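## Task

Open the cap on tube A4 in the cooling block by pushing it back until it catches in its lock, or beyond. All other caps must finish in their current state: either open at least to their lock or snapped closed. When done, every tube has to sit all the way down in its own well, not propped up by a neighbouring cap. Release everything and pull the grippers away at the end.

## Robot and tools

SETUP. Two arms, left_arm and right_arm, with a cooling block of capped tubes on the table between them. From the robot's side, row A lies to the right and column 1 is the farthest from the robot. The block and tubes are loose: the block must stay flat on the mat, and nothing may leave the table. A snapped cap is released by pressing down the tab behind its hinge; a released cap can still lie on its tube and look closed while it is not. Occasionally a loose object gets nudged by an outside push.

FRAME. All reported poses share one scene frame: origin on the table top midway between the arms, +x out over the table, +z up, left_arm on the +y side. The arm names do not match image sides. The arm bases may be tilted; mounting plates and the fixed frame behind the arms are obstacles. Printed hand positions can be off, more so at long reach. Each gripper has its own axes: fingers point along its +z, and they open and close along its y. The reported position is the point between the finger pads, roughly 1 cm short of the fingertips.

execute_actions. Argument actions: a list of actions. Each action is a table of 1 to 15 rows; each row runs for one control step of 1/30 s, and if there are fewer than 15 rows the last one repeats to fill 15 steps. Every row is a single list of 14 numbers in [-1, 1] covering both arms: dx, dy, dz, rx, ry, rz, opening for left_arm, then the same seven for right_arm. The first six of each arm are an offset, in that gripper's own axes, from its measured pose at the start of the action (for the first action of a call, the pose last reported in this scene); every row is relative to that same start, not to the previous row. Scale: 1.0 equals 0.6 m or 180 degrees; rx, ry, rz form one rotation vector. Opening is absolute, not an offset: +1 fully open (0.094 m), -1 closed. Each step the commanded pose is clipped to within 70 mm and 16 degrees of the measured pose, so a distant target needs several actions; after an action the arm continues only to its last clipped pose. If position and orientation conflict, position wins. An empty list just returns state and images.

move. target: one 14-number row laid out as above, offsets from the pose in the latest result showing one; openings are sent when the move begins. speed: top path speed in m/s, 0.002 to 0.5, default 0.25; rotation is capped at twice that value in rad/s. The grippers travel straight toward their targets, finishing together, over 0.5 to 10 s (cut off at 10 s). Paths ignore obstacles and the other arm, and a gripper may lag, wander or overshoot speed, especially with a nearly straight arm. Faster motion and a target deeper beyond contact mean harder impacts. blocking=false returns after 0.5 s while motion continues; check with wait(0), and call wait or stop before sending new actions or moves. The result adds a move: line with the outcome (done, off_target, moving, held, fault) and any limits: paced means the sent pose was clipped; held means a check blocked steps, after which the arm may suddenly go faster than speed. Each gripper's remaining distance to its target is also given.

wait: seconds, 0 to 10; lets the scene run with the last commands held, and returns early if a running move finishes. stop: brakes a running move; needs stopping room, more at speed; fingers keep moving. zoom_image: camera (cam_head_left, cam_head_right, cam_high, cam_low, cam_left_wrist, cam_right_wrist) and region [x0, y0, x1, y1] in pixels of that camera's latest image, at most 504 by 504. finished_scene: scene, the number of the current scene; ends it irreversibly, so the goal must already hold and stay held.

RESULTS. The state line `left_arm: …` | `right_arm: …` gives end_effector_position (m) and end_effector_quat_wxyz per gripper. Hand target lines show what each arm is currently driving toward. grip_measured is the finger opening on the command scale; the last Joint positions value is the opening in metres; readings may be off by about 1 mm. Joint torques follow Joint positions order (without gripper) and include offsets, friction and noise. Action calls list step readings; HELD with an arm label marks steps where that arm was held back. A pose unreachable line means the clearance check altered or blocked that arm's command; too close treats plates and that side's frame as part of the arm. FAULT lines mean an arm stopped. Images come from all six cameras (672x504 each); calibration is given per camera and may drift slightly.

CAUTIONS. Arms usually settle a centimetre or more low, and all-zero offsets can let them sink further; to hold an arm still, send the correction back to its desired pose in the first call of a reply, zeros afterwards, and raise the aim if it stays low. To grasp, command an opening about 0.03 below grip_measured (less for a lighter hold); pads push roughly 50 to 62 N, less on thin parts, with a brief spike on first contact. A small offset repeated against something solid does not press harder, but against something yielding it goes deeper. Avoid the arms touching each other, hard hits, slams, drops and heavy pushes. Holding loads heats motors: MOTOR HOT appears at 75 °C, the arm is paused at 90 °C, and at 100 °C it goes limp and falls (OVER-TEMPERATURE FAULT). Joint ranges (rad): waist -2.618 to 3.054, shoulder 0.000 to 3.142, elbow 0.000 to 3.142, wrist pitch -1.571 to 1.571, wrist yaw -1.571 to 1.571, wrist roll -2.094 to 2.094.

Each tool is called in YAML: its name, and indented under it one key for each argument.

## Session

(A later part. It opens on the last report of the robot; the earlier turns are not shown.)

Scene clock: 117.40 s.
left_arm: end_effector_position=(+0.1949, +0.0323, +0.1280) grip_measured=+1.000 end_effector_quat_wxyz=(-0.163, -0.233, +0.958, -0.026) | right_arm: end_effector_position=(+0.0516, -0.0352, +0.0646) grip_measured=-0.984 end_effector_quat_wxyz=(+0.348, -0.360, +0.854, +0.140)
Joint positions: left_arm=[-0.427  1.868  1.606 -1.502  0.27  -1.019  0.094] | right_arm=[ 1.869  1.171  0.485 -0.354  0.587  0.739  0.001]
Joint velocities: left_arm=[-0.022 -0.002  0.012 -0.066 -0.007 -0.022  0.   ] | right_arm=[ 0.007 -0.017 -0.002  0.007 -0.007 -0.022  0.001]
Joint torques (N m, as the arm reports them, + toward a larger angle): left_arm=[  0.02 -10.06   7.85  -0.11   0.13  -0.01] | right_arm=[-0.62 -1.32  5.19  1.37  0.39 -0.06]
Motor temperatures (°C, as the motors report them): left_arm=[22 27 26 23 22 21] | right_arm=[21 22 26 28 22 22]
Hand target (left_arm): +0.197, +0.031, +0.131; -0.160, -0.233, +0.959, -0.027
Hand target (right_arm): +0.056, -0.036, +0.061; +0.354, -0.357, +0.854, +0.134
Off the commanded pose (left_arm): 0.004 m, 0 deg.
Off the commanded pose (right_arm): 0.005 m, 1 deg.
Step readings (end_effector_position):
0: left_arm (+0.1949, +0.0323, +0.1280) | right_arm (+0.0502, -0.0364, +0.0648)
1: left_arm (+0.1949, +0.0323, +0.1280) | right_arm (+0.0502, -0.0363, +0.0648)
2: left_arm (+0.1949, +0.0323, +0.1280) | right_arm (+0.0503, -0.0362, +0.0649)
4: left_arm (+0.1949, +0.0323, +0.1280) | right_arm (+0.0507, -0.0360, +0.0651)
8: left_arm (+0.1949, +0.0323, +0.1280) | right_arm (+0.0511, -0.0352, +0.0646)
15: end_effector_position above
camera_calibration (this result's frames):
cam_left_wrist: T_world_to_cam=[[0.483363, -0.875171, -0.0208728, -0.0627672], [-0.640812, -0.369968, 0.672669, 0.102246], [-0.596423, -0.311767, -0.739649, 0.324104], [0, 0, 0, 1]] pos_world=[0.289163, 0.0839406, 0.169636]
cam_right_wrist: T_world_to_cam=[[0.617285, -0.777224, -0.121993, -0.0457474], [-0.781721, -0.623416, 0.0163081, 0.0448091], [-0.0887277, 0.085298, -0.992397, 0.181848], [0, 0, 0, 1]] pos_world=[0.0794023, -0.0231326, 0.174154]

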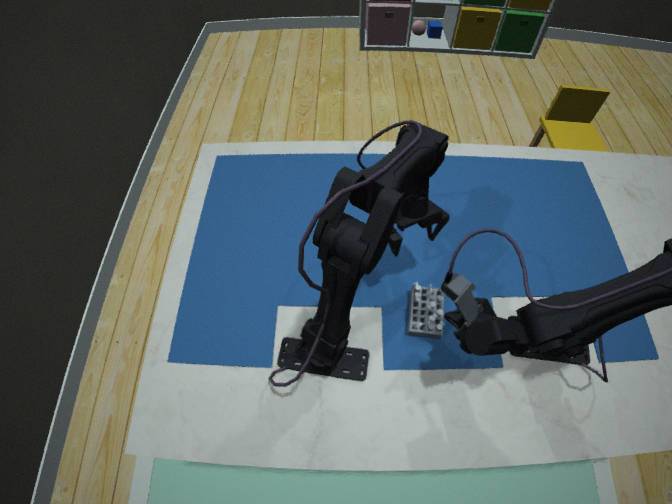

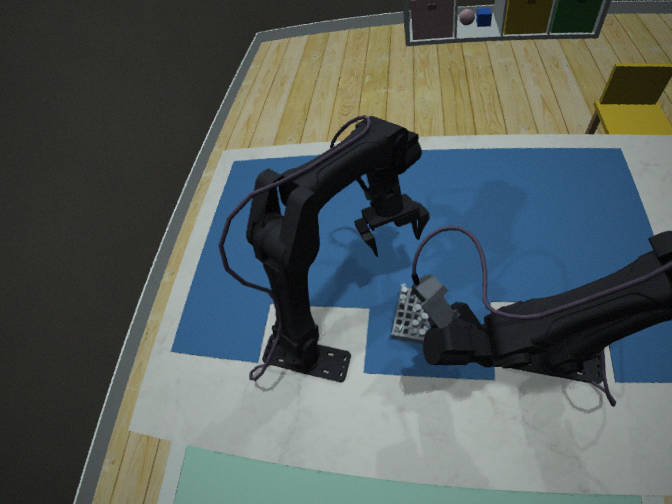

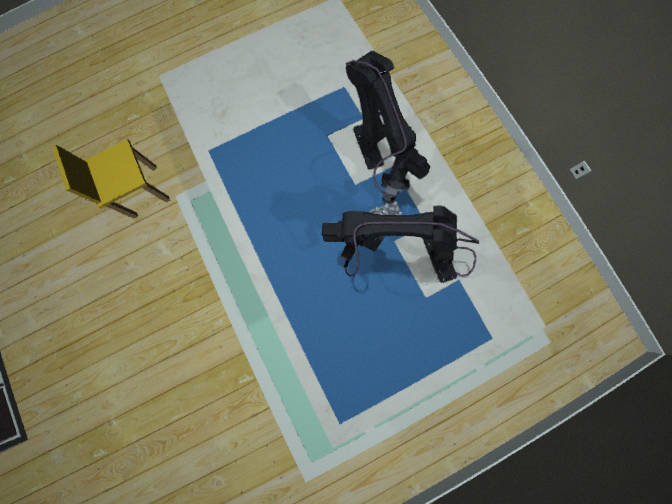

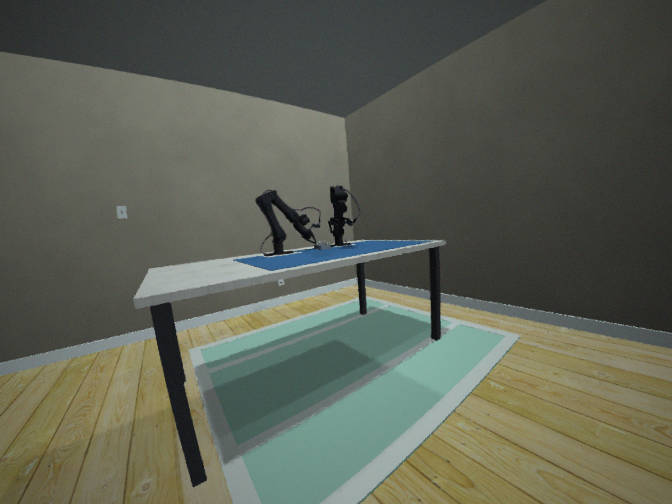

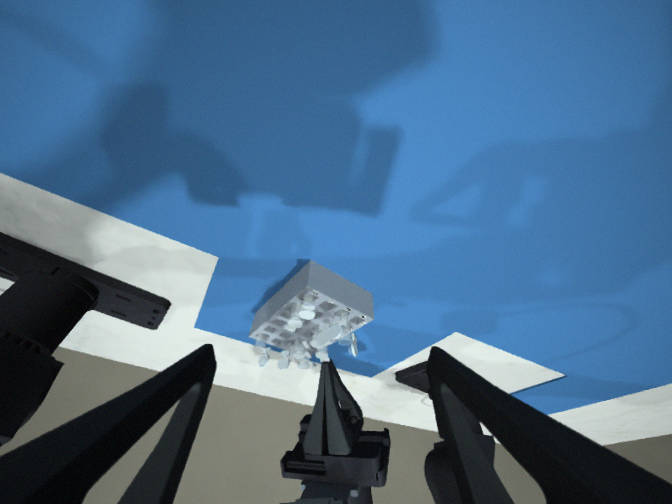

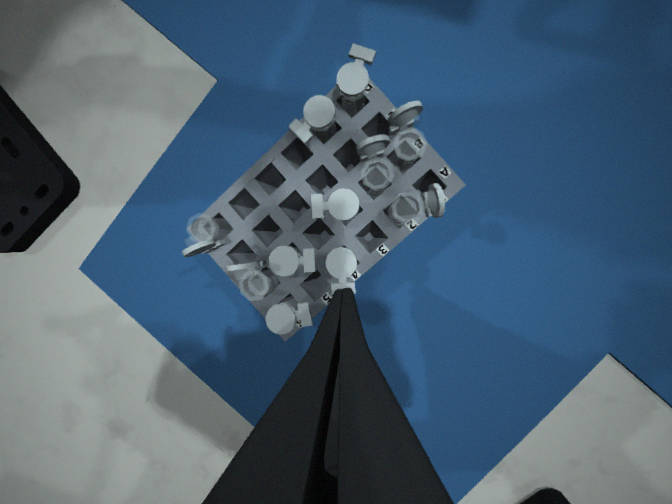

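zoom_image:
  camera: "cam_right_wrist"
  region: [295, 230, 395, 330]

zoom_image:
  camera: "cam_left_wrist"
  region: [290, 330, 360, 400]

Region (295, 230, 395, 330) of cam_right_wrist's 672x504 image, scaled by 5.040, with more detail than that image has.

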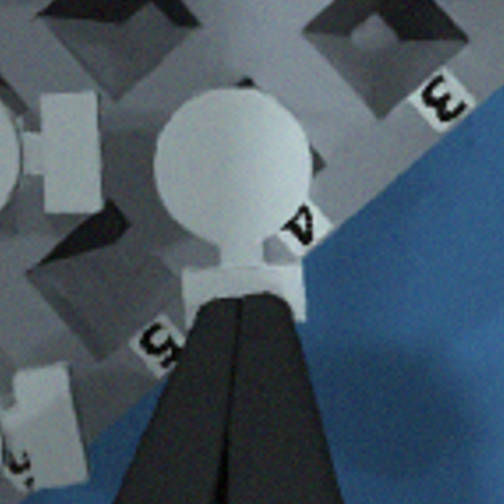

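Region (290, 330, 360, 400) of cam_left_wrist's 672x504 image, scaled by 7.200, with more detail than that image has.

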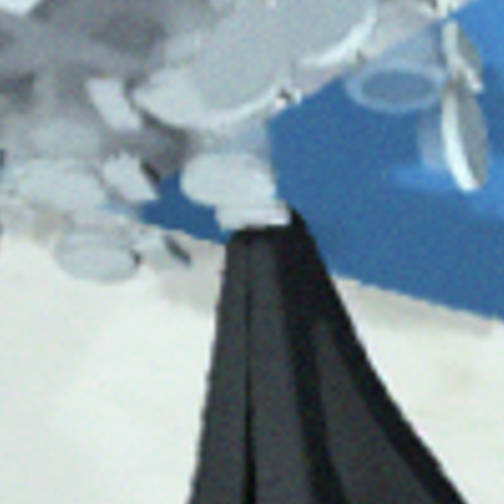

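execute_actions:
  actions:
    - [[-0.0012, -0.0032, -0.0061, 0.0015, -0.0015, 0, 1.0, -0.00333, -0.00628, 0.00915, 0.00669, -0.00506, 0.0031, -1.0],[-0.0012, -0.0032, -0.0061, 0.0015, -0.0015, 0, 1.0, -0.00333, -0.00628, 0.00915, 0.00669, -0.00506, 0.0031, -1.0],[-0.0012, -0.0032, -0.0061, 0.0015, -0.0015, 0, 1.0, -0.00208, -0.00656, 0.01013, 0.00741, -0.00427, 0.0024, -1.0],[-0.0012, -0.0032, -0.0061, 0.0015, -0.0015, 0, 1.0, -0.00208, -0.00656, 0.01013, 0.00741, -0.00427, 0.0024, -1.0],[-0.0012, -0.0032, -0.0061, 0.0015, -0.0015, 0, 1.0, -0.00082, -0.00683, 0.0111, 0.00812, -0.00348, 0.0017, -1.0],[-0.0012, -0.0032, -0.0061, 0.0015, -0.0015, 0, 1.0, -0.00082, -0.00683, 0.0111, 0.00812, -0.00348, 0.0017, -1.0],[-0.0012, -0.0032, -0.0061, 0.0015, -0.0015, 0, 1.0, 0.00043, -0.00711, 0.01207, 0.00884, -0.0027, 0.001, -1.0],[-0.0012, -0.0032, -0.0061, 0.0015, -0.0015, 0, 1.0, 0.00043, -0.00711, 0.01207, 0.00884, -0.0027, 0.001, -1.0],[-0.0012, -0.0032, -0.0061, 0.0015, -0.0015, 0, 1.0, 0.00169, -0.00738, 0.01305, 0.00955, -0.00191, 0.0003, -1.0]]

Scene clock: 124.60 s.
left_arm: end_effector_position=(+0.1949, +0.0323, +0.1280) grip_measured=+1.000 end_effector_quat_wxyz=(-0.163, -0.233, +0.958, -0.026) | right_arm: end_effector_position=(+0.0521, -0.0352, +0.0640) grip_measured=-0.984 end_effector_quat_wxyz=(+0.350, -0.360, +0.854, +0.139)
Joint positions: left_arm=[-0.427  1.868  1.606 -1.502  0.27  -1.019  0.094] | right_arm=[ 1.869  1.175  0.485 -0.352  0.59   0.739  0.001]
Joint velocities: left_arm=[-0.012  0.017  0.002 -0.066 -0.022 -0.007  0.   ] | right_arm=[-0.017  0.027 -0.012 -0.037  0.066 -0.11   0.   ]
Joint torques (N m, as the arm reports them, + toward a larger angle): left_arm=[  0.03 -10.05   7.85  -0.11   0.13  -0.01] | right_arm=[-1.   -0.32  5.07  1.44  0.4  -0.05]
Motor temperatures (°C, as the motors report them): left_arm=[22 27 26 23 22 21] | right_arm=[21 22 26 28 22 22]
Hand target (left_arm): +0.197, +0.031, +0.131; -0.160, -0.233, +0.959, -0.027
Hand target (right_arm): +0.058, -0.036, +0.059; +0.356, -0.354, +0.855, +0.129
Off the commanded pose (left_arm): 0.004 m, 0 deg.
Off the commanded pose (right_arm): 0.008 m, 2 deg.
Step readings (end_effector_position):
0: left_arm (+0.1949, +0.0323, +0.1280) | right_arm (+0.0516, -0.0352, +0.0646)
1: left_arm (+0.1949, +0.0323, +0.1280) | right_arm (+0.0516, -0.0351, +0.0647)
2: left_arm (+0.1949, +0.0323, +0.1280) | right_arm (+0.0516, -0.0351, +0.0647)
4: left_arm (+0.1949, +0.0323, +0.1280) | right_arm (+0.0516, -0.0351, +0.0647)
8: left_arm (+0.1949, +0.0323, +0.1280) | right_arm (+0.0520, -0.0352, +0.0642)
15: end_effector_position above
camera_calibration (this result's frames):
cam_left_wrist: T_world_to_cam=[[0.483363, -0.875171, -0.0208728, -0.0627672], [-0.640812, -0.369968, 0.672669, 0.102246], [-0.596423, -0.311767, -0.739649, 0.324104], [0, 0, 0, 1]] pos_world=[0.289163, 0.0839406, 0.169636]
cam_right_wrist: T_world_to_cam=[[0.616329, -0.778566, -0.118209, -0.046369], [-0.782853, -0.622022, 0.0151436, 0.0454054], [-0.0853189, 0.0832069, -0.992873, 0.181102], [0, 0, 0, 1]] pos_world=[0.0795758, -0.0229271, 0.173643]

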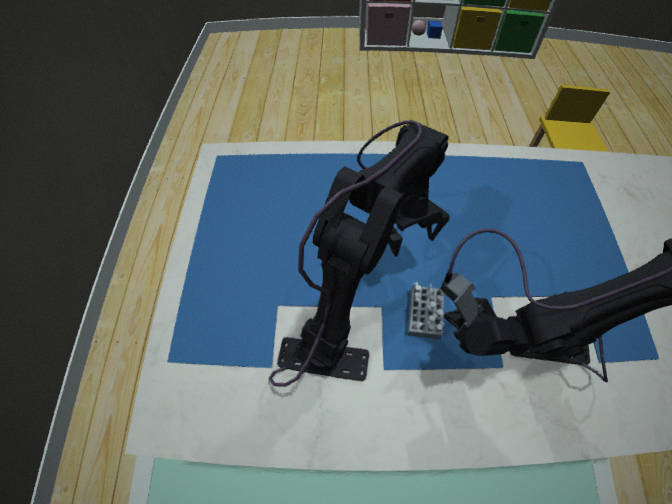

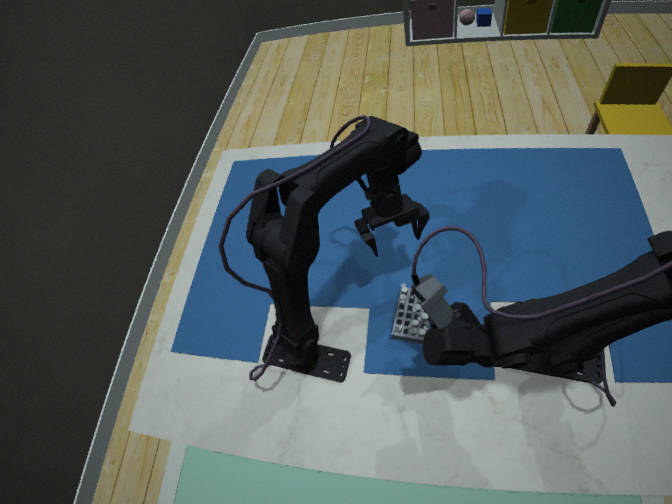

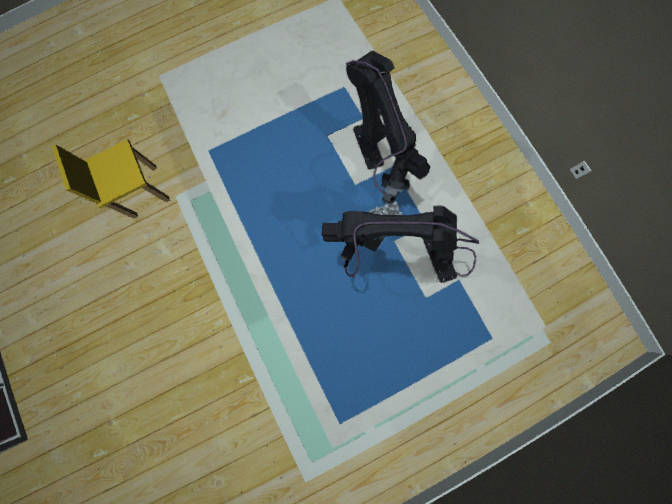

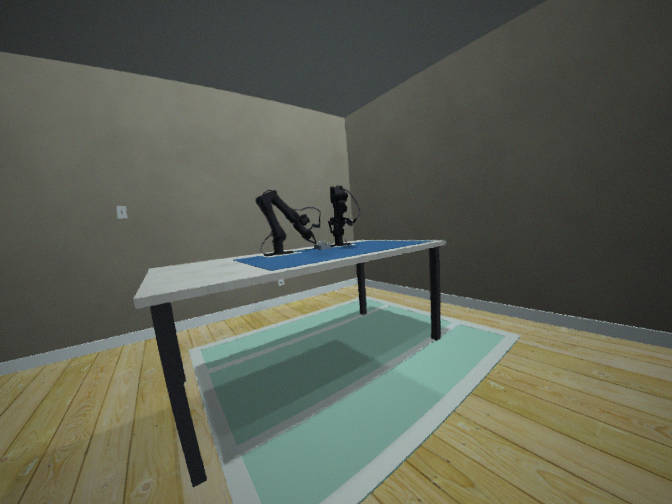

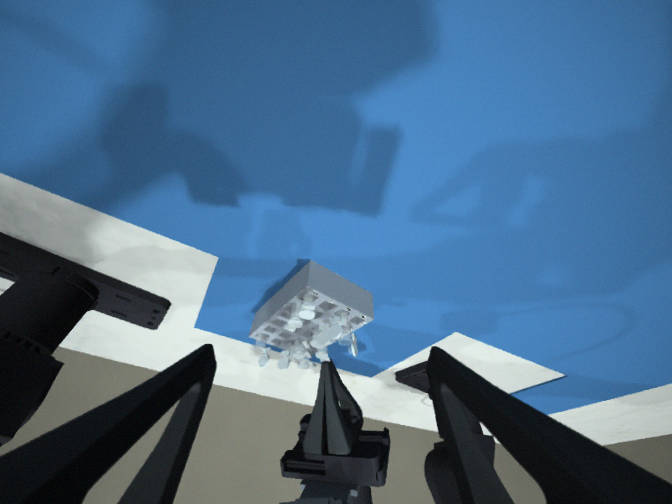

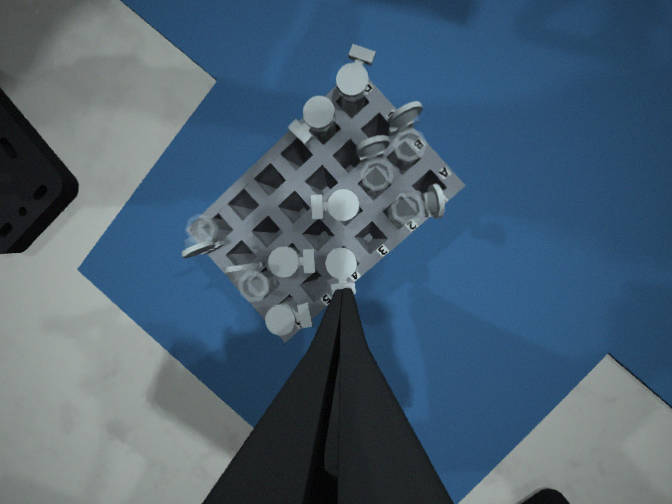

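zoom_image:
  camera: "cam_left_wrist"
  region: [300, 335, 350, 385]

zoom_image:
  camera: "cam_left_wrist"
  region: [325, 315, 375, 365]

zoom_image:
  camera: "cam_right_wrist"
  region: [170, 200, 290, 320]

Region (300, 335, 350, 385) of cam_left_wrist's 672x504 image, scaled by 10.080, with more detail than that image has.

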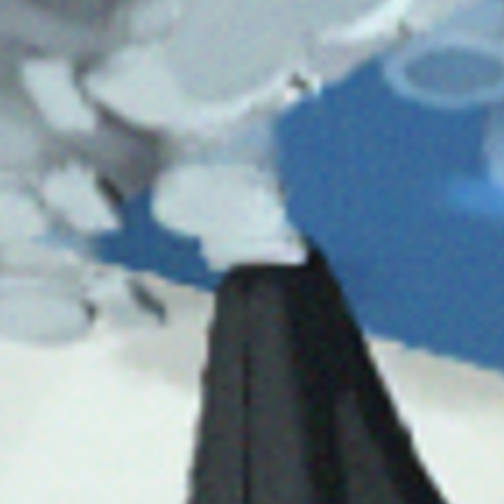

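Region (325, 315, 375, 365) of cam_left_wrist's 672x504 image, scaled by 10.080, with more detail than that image has.

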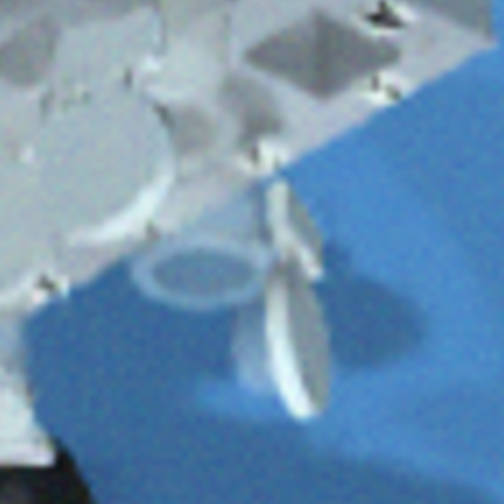

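Region (170, 200, 290, 320) of cam_right_wrist's 672x504 image, scaled by 4.200, with more detail than that image has.

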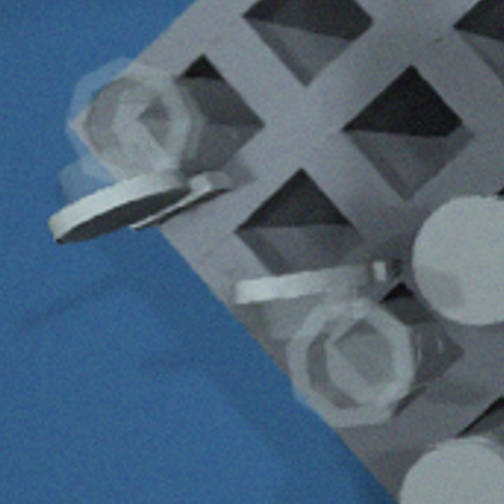

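execute_actions:
  actions:
    - [[-0.0012, -0.0032, -0.0061, 0.0015, -0.0015, 0, 1.0, 0.0056, -0.01154, 0.0141, 0.01188, 0.00108, -0.00089, -1.0],[-0.0012, -0.0032, -0.0061, 0.0015, -0.0015, 0, 1.0, 0.00685, -0.01182, 0.01507, 0.0126, 0.00187, -0.00159, -1.0],[-0.0012, -0.0032, -0.0061, 0.0015, -0.0015, 0, 1.0, 0.0081, -0.0121, 0.01604, 0.01332, 0.00265, -0.00229, -1.0],[-0.0012, -0.0032, -0.0061, 0.0015, -0.0015, 0, 1.0, 0.00936, -0.01237, 0.01701, 0.01403, 0.00344, -0.00299, -1.0],[-0.0012, -0.0032, -0.0061, 0.0015, -0.0015, 0, 1.0, 0.00936, -0.01237, 0.01701, 0.01403, 0.00344, -0.00299, -1.0],[-0.0012, -0.0032, -0.0061, 0.0015, -0.0015, 0, 1.0, 0.00936, -0.01237, 0.01701, 0.01403, 0.00344, -0.00299, -1.0],[-0.0012, -0.0032, -0.0061, 0.0015, -0.0015, 0, 1.0, 0.00936, -0.01237, 0.01701, 0.01403, 0.00344, -0.00299, -1.0],[-0.0012, -0.0032, -0.0061, 0.0015, -0.0015, 0, 1.0, 0.00936, -0.01237, 0.01701, 0.01403, 0.00344, -0.00299, -1.0],[-0.0012, -0.0032, -0.0061, 0.0015, -0.0015, 0, 1.0, -0.00175, -0.00615, 0.01264, 0.00723, -0.00403, 0.00366, -1.0]]

Scene clock: 132.37 s.
left_arm: end_effector_position=(+0.1949, +0.0323, +0.1280) grip_measured=+1.000 end_effector_quat_wxyz=(-0.163, -0.233, +0.958, -0.026) | right_arm: end_effector_position=(+0.0523, -0.0351, +0.0635) grip_measured=-0.984 end_effector_quat_wxyz=(+0.350, -0.360, +0.854, +0.137)
Joint positions: left_arm=[-0.427  1.868  1.606 -1.502  0.27  -1.019  0.094] | right_arm=[ 1.869  1.179  0.485 -0.35   0.592  0.739  0.001]
Joint velocities: left_arm=[-0.012 -0.002 -0.007 -0.037  0.022  0.007  0.   ] | right_arm=[ 0.012 -0.007 -0.007 -0.007 -0.037  0.007 -0.   ]
Joint torques (N m, as the arm reports them, + toward a larger angle): left_arm=[  0.03 -10.04   7.86  -0.12   0.13  -0.01] | right_arm=[-1.23 -0.75  4.91  1.54  0.39 -0.06]
Motor temperatures (°C, as the motors report them): left_arm=[22 27 26 23 22 21] | right_arm=[21 22 26 28 22 22]
Hand target (left_arm): +0.197, +0.031, +0.131; -0.160, -0.233, +0.959, -0.027
Hand target (right_arm): +0.059, -0.034, +0.060; +0.358, -0.351, +0.855, +0.133
Off the commanded pose (left_arm): 0.004 m, 0 deg.
Off the commanded pose (right_arm): 0.008 m, 2 deg.
Step readings (end_effector_position):
0: left_arm (+0.1949, +0.0323, +0.1280) | right_arm (+0.0521, -0.0352, +0.0640)
1: left_arm (+0.1949, +0.0323, +0.1280) | right_arm (+0.0521, -0.0352, +0.0640)
2: left_arm (+0.1949, +0.0323, +0.1280) | right_arm (+0.0521, -0.0352, +0.0640)
4: left_arm (+0.1949, +0.0323, +0.1280) | right_arm (+0.0523, -0.0354, +0.0634)
8: left_arm (+0.1949, +0.0323, +0.1280) | right_arm (+0.0524, -0.0354, +0.0634)
15: end_effector_position above
camera_calibration (this result's frames):
cam_left_wrist: T_world_to_cam=[[0.483363, -0.875171, -0.0208728, -0.0627672], [-0.640812, -0.369968, 0.672669, 0.102246], [-0.596423, -0.311767, -0.739649, 0.324104], [0, 0, 0, 1]] pos_world=[0.289163, 0.0839406, 0.169636]
cam_right_wrist: T_world_to_cam=[[0.615801, -0.779354, -0.115744, -0.0467226], [-0.783479, -0.621245, 0.0147094, 0.0457442], [-0.0833692, 0.0816248, -0.99317, 0.18051], [0, 0, 0, 1]] pos_world=[0.0796604, -0.0227292, 0.173197]

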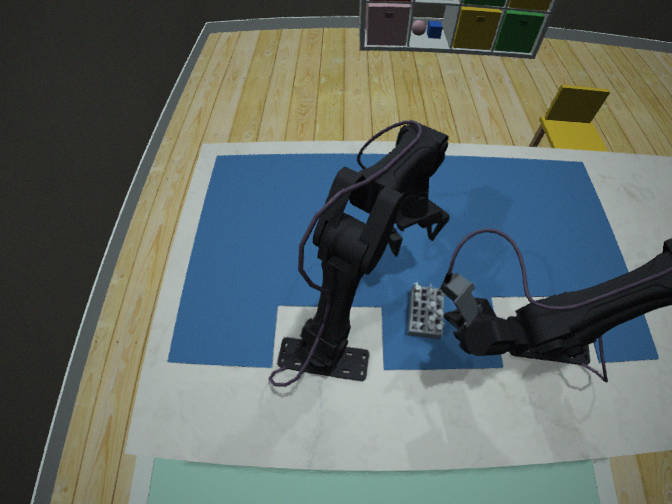

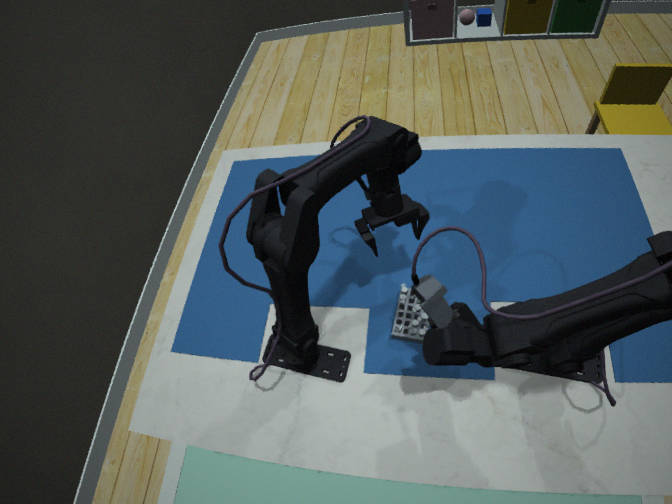

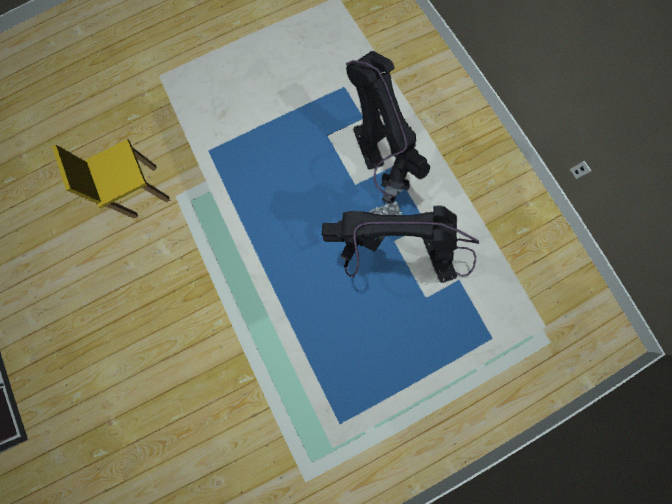

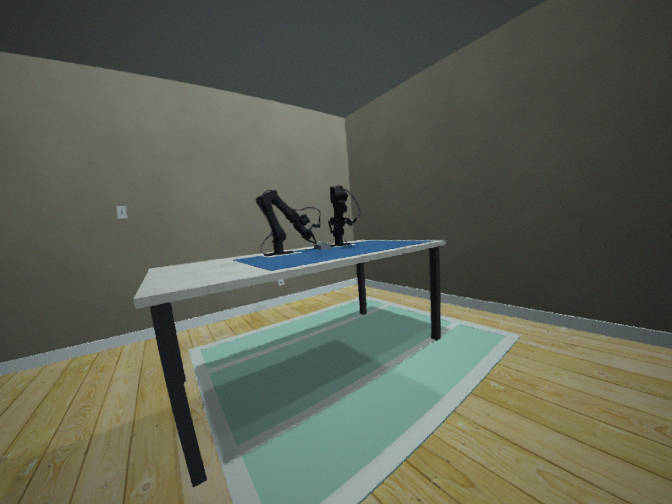

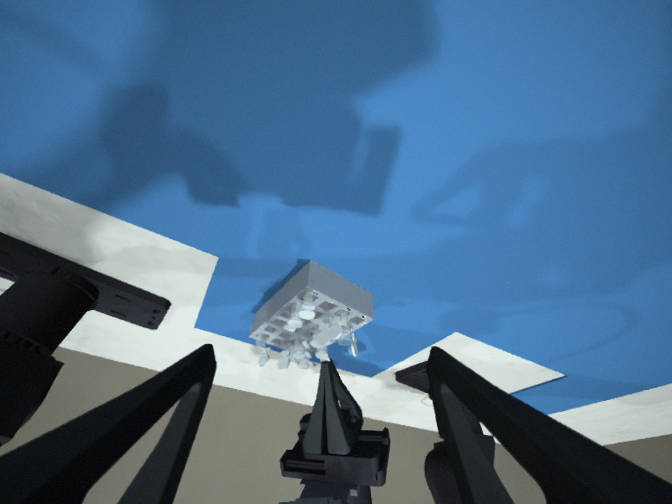

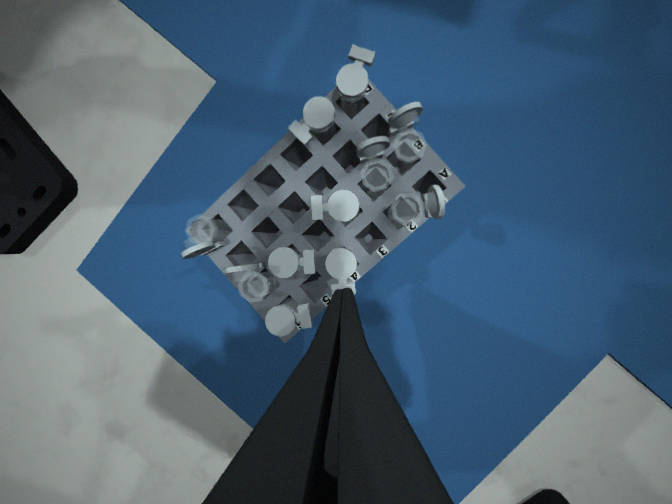

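execute_actions:
  actions: []

Scene clock: 135.50 s.
left_arm: end_effector_position=(+0.1949, +0.0323, +0.1280) grip_measured=+1.000 end_effector_quat_wxyz=(-0.163, -0.233, +0.958, -0.026) | right_arm: end_effector_position=(+0.0523, -0.0351, +0.0635) grip_measured=-0.984 end_effector_quat_wxyz=(+0.350, -0.360, +0.854, +0.137)
Joint positions: left_arm=[-0.427  1.868  1.606 -1.502  0.27  -1.019  0.094] | right_arm=[ 1.869  1.179  0.485 -0.35   0.592  0.739  0.001]
Joint velocities: left_arm=[ 0.007  0.007  0.002  0.037 -0.037  0.139  0.   ] | right_arm=[-0.012 -0.017 -0.017 -0.066 -0.037 -0.037  0.001]
Joint torques (N m, as the arm reports them, + toward a larger angle): left_arm=[  0.03 -10.04   7.86  -0.11   0.13  -0.01] | right_arm=[-1.28 -0.75  4.9   1.53  0.4  -0.07]
Motor temperatures (°C, as the motors report them): left_arm=[22 27 26 23 22 21] | right_arm=[21 21 26 28 22 22]
Hand target (left_arm): +0.197, +0.031, +0.131; -0.160, -0.233, +0.959, -0.027
Hand target (right_arm): +0.059, -0.034, +0.060; +0.358, -0.351, +0.855, +0.133
Off the commanded pose (left_arm): 0.004 m, 0 deg.
Off the commanded pose (right_arm): 0.008 m, 2 deg.
camera_calibration (this result's frames):
cam_left_wrist: T_world_to_cam=[[0.483363, -0.875171, -0.0208728, -0.0627672], [-0.640812, -0.369968, 0.672669, 0.102246], [-0.596423, -0.311767, -0.739649, 0.324104], [0, 0, 0, 1]] pos_world=[0.289163, 0.0839406, 0.169636]
cam_right_wrist: T_world_to_cam=[[0.615801, -0.779354, -0.115744, -0.0467226], [-0.783479, -0.621245, 0.0147094, 0.0457442], [-0.0833692, 0.0816248, -0.99317, 0.18051], [0, 0, 0, 1]] pos_world=[0.0796604, -0.0227292, 0.173197]

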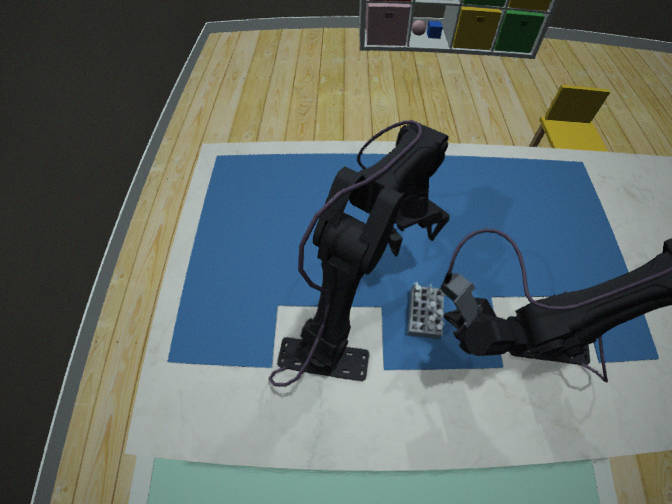

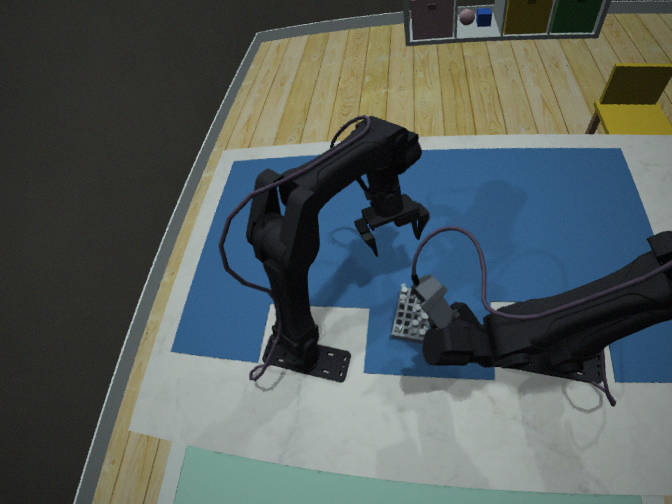

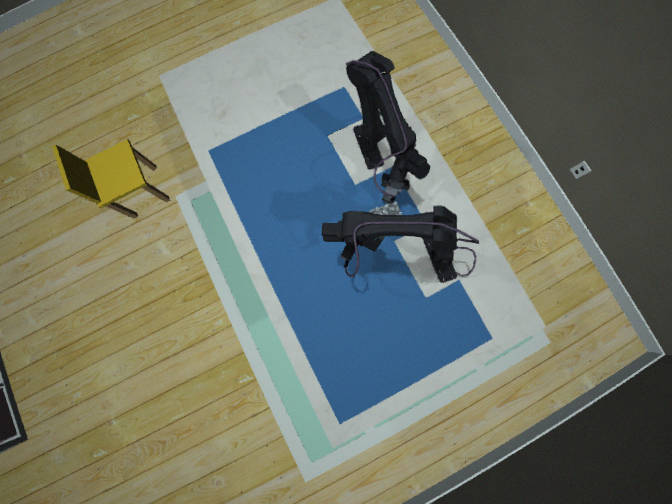

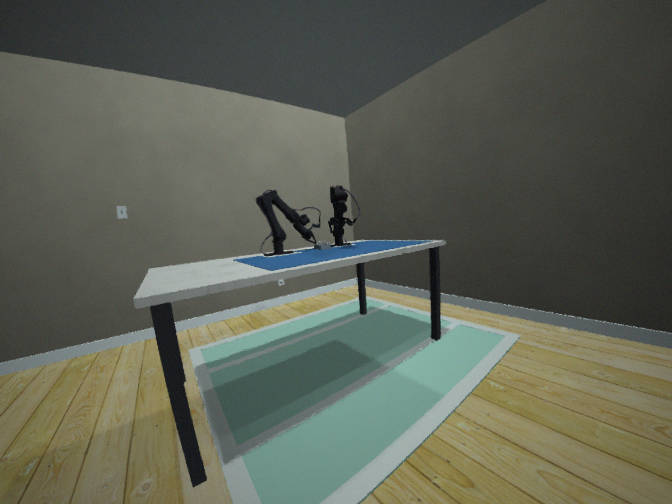

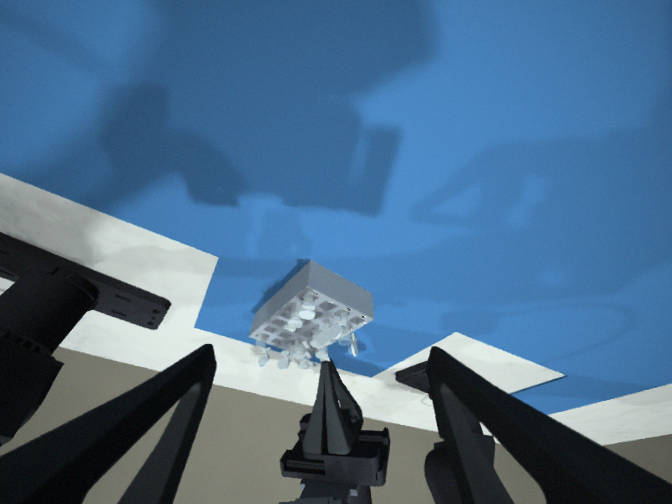

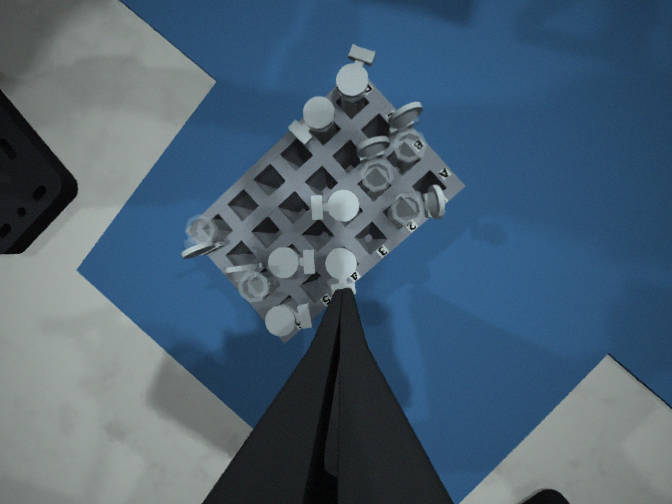

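move:
  target: [-0.0012,-0.0032,-0.0061,0.0015,-0.0015,0,1.0, -0.020,0.0,-0.045,0,0,0,-1]
  speed: 0.05

Scene clock: 145.37 s.
left_arm: end_effector_position=(+0.1949, +0.0323, +0.1280) grip_measured=+1.000 end_effector_quat_wxyz=(-0.163, -0.233, +0.958, -0.026) | right_arm: end_effector_position=(+0.0448, -0.0493, +0.0735) grip_measured=-0.984 end_effector_quat_wxyz=(+0.336, -0.372, +0.857, +0.119)
Joint positions: left_arm=[-0.427  1.868  1.606 -1.502  0.27  -1.019  0.094] | right_arm=[ 1.907  1.127  0.533 -0.522  0.592  0.782  0.001]
Joint velocities: left_arm=[ 0.007 -0.002 -0.007  0.007  0.007  0.007  0.   ] | right_arm=[ 0.002  0.002  0.002 -0.022 -0.022 -0.051  0.002]
Joint torques (N m, as the arm reports them, + toward a larger angle): left_arm=[  0.02 -10.04   7.86  -0.11   0.13  -0.01] | right_arm=[ 0.46 -4.55  8.6   0.97  0.46 -0.01]
Motor temperatures (°C, as the motors report them): left_arm=[22 28 26 23 22 21] | right_arm=[21 21 26 28 22 22]
Hand target (left_arm): +0.197, +0.031, +0.131; -0.160, -0.233, +0.959, -0.027
Hand target (right_arm): +0.045, -0.042, +0.091; +0.349, -0.360, +0.854, +0.138
Off the commanded pose (left_arm): 0.004 m, 0 deg.
Off the commanded pose (right_arm): 0.019 m, 3 deg.
move: off_target (right_arm)
camera_calibration (this result's frames):
cam_left_wrist: T_world_to_cam=[[0.483363, -0.875171, -0.0208728, -0.0627672], [-0.640812, -0.369968, 0.672669, 0.102246], [-0.596423, -0.311767, -0.739649, 0.324104], [0, 0, 0, 1]] pos_world=[0.289163, 0.0839406, 0.169636]
cam_right_wrist: T_world_to_cam=[[0.620654, -0.779803, -0.0818316, -0.0547363], [-0.778524, -0.625294, 0.0539141, 0.0275745], [-0.0932112, 0.0302458, -0.995187, 0.188957], [0, 0, 0, 1]] pos_world=[0.0730526, -0.0311565, 0.182082]

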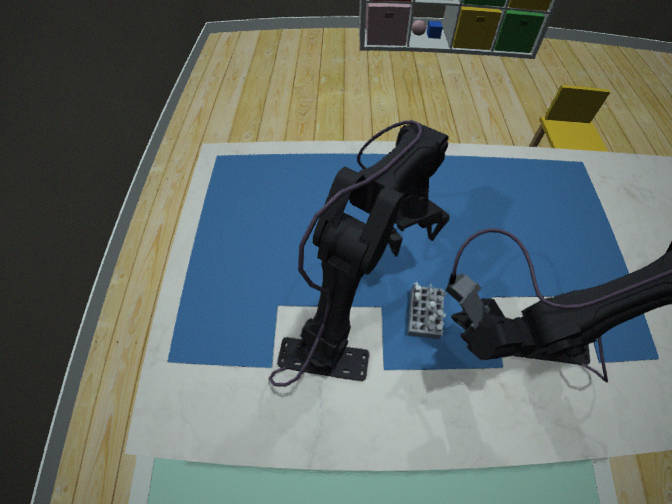

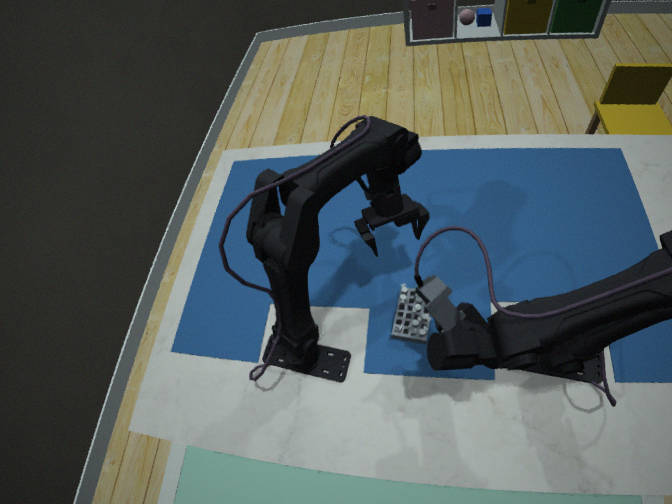

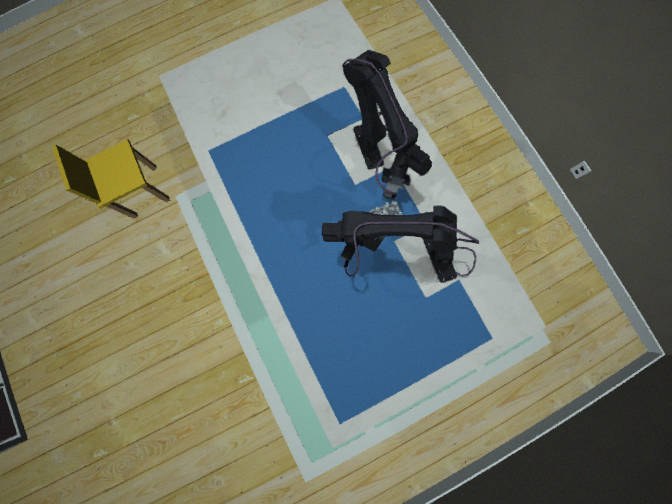

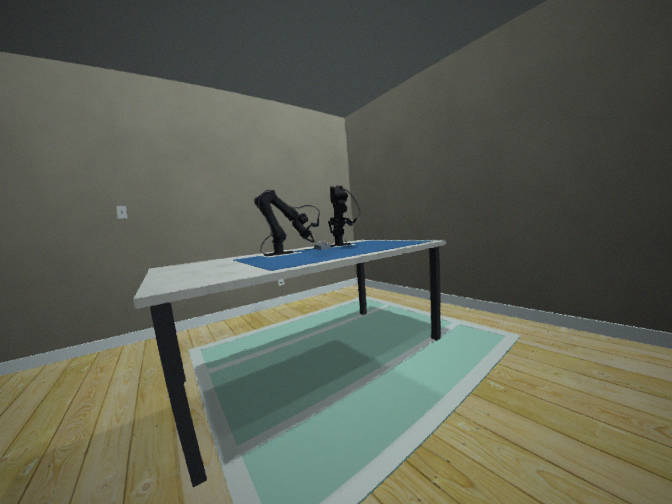

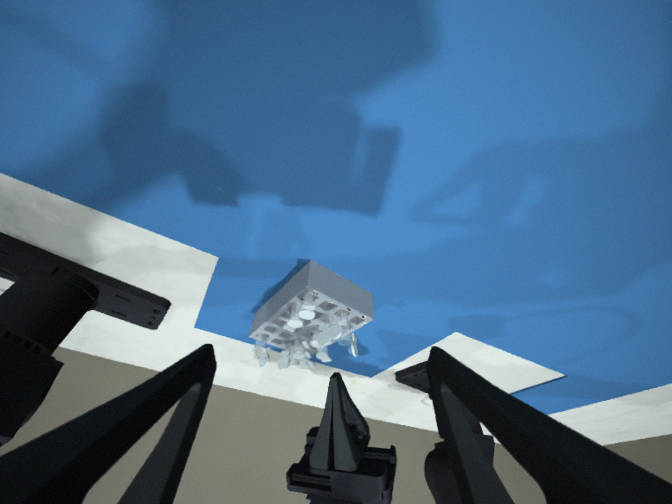

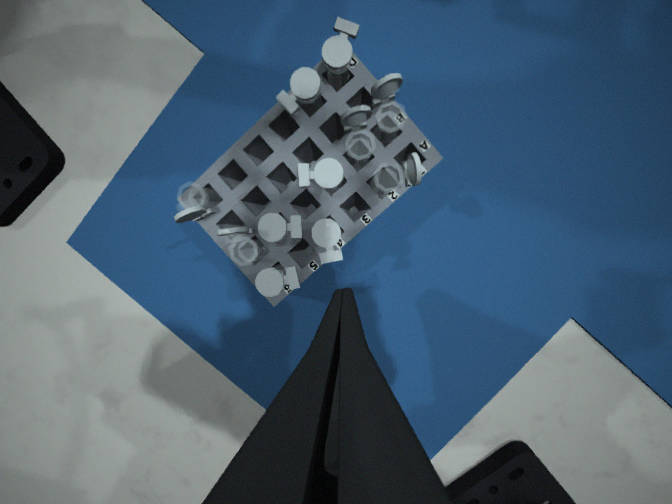

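zoom_image:
  camera: "cam_right_wrist"
  region: [240, 190, 400, 310]

zoom_image:
  camera: "cam_left_wrist"
  region: [240, 280, 380, 390]

Region (240, 190, 400, 310) of cam_right_wrist's 672x504 image, scaled by 3.150, with more detail than that image has; it fills the top 378 rows of this view, and the rest is white.

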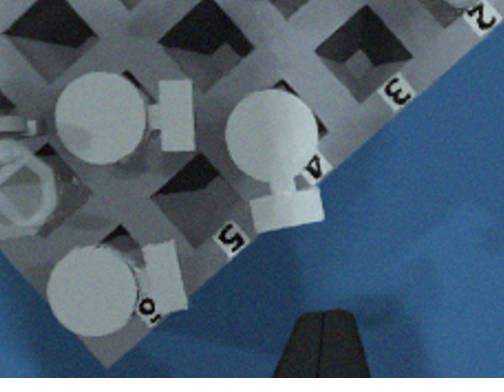

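Region (240, 280, 380, 390) of cam_left_wrist's 672x504 image, scaled by 3.600, with more detail than that image has; it fills the top 396 rows of this view, and the rest is white.

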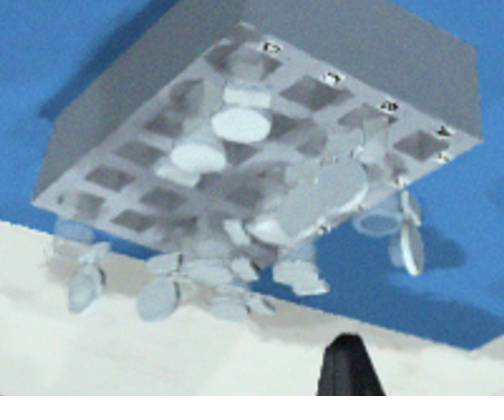

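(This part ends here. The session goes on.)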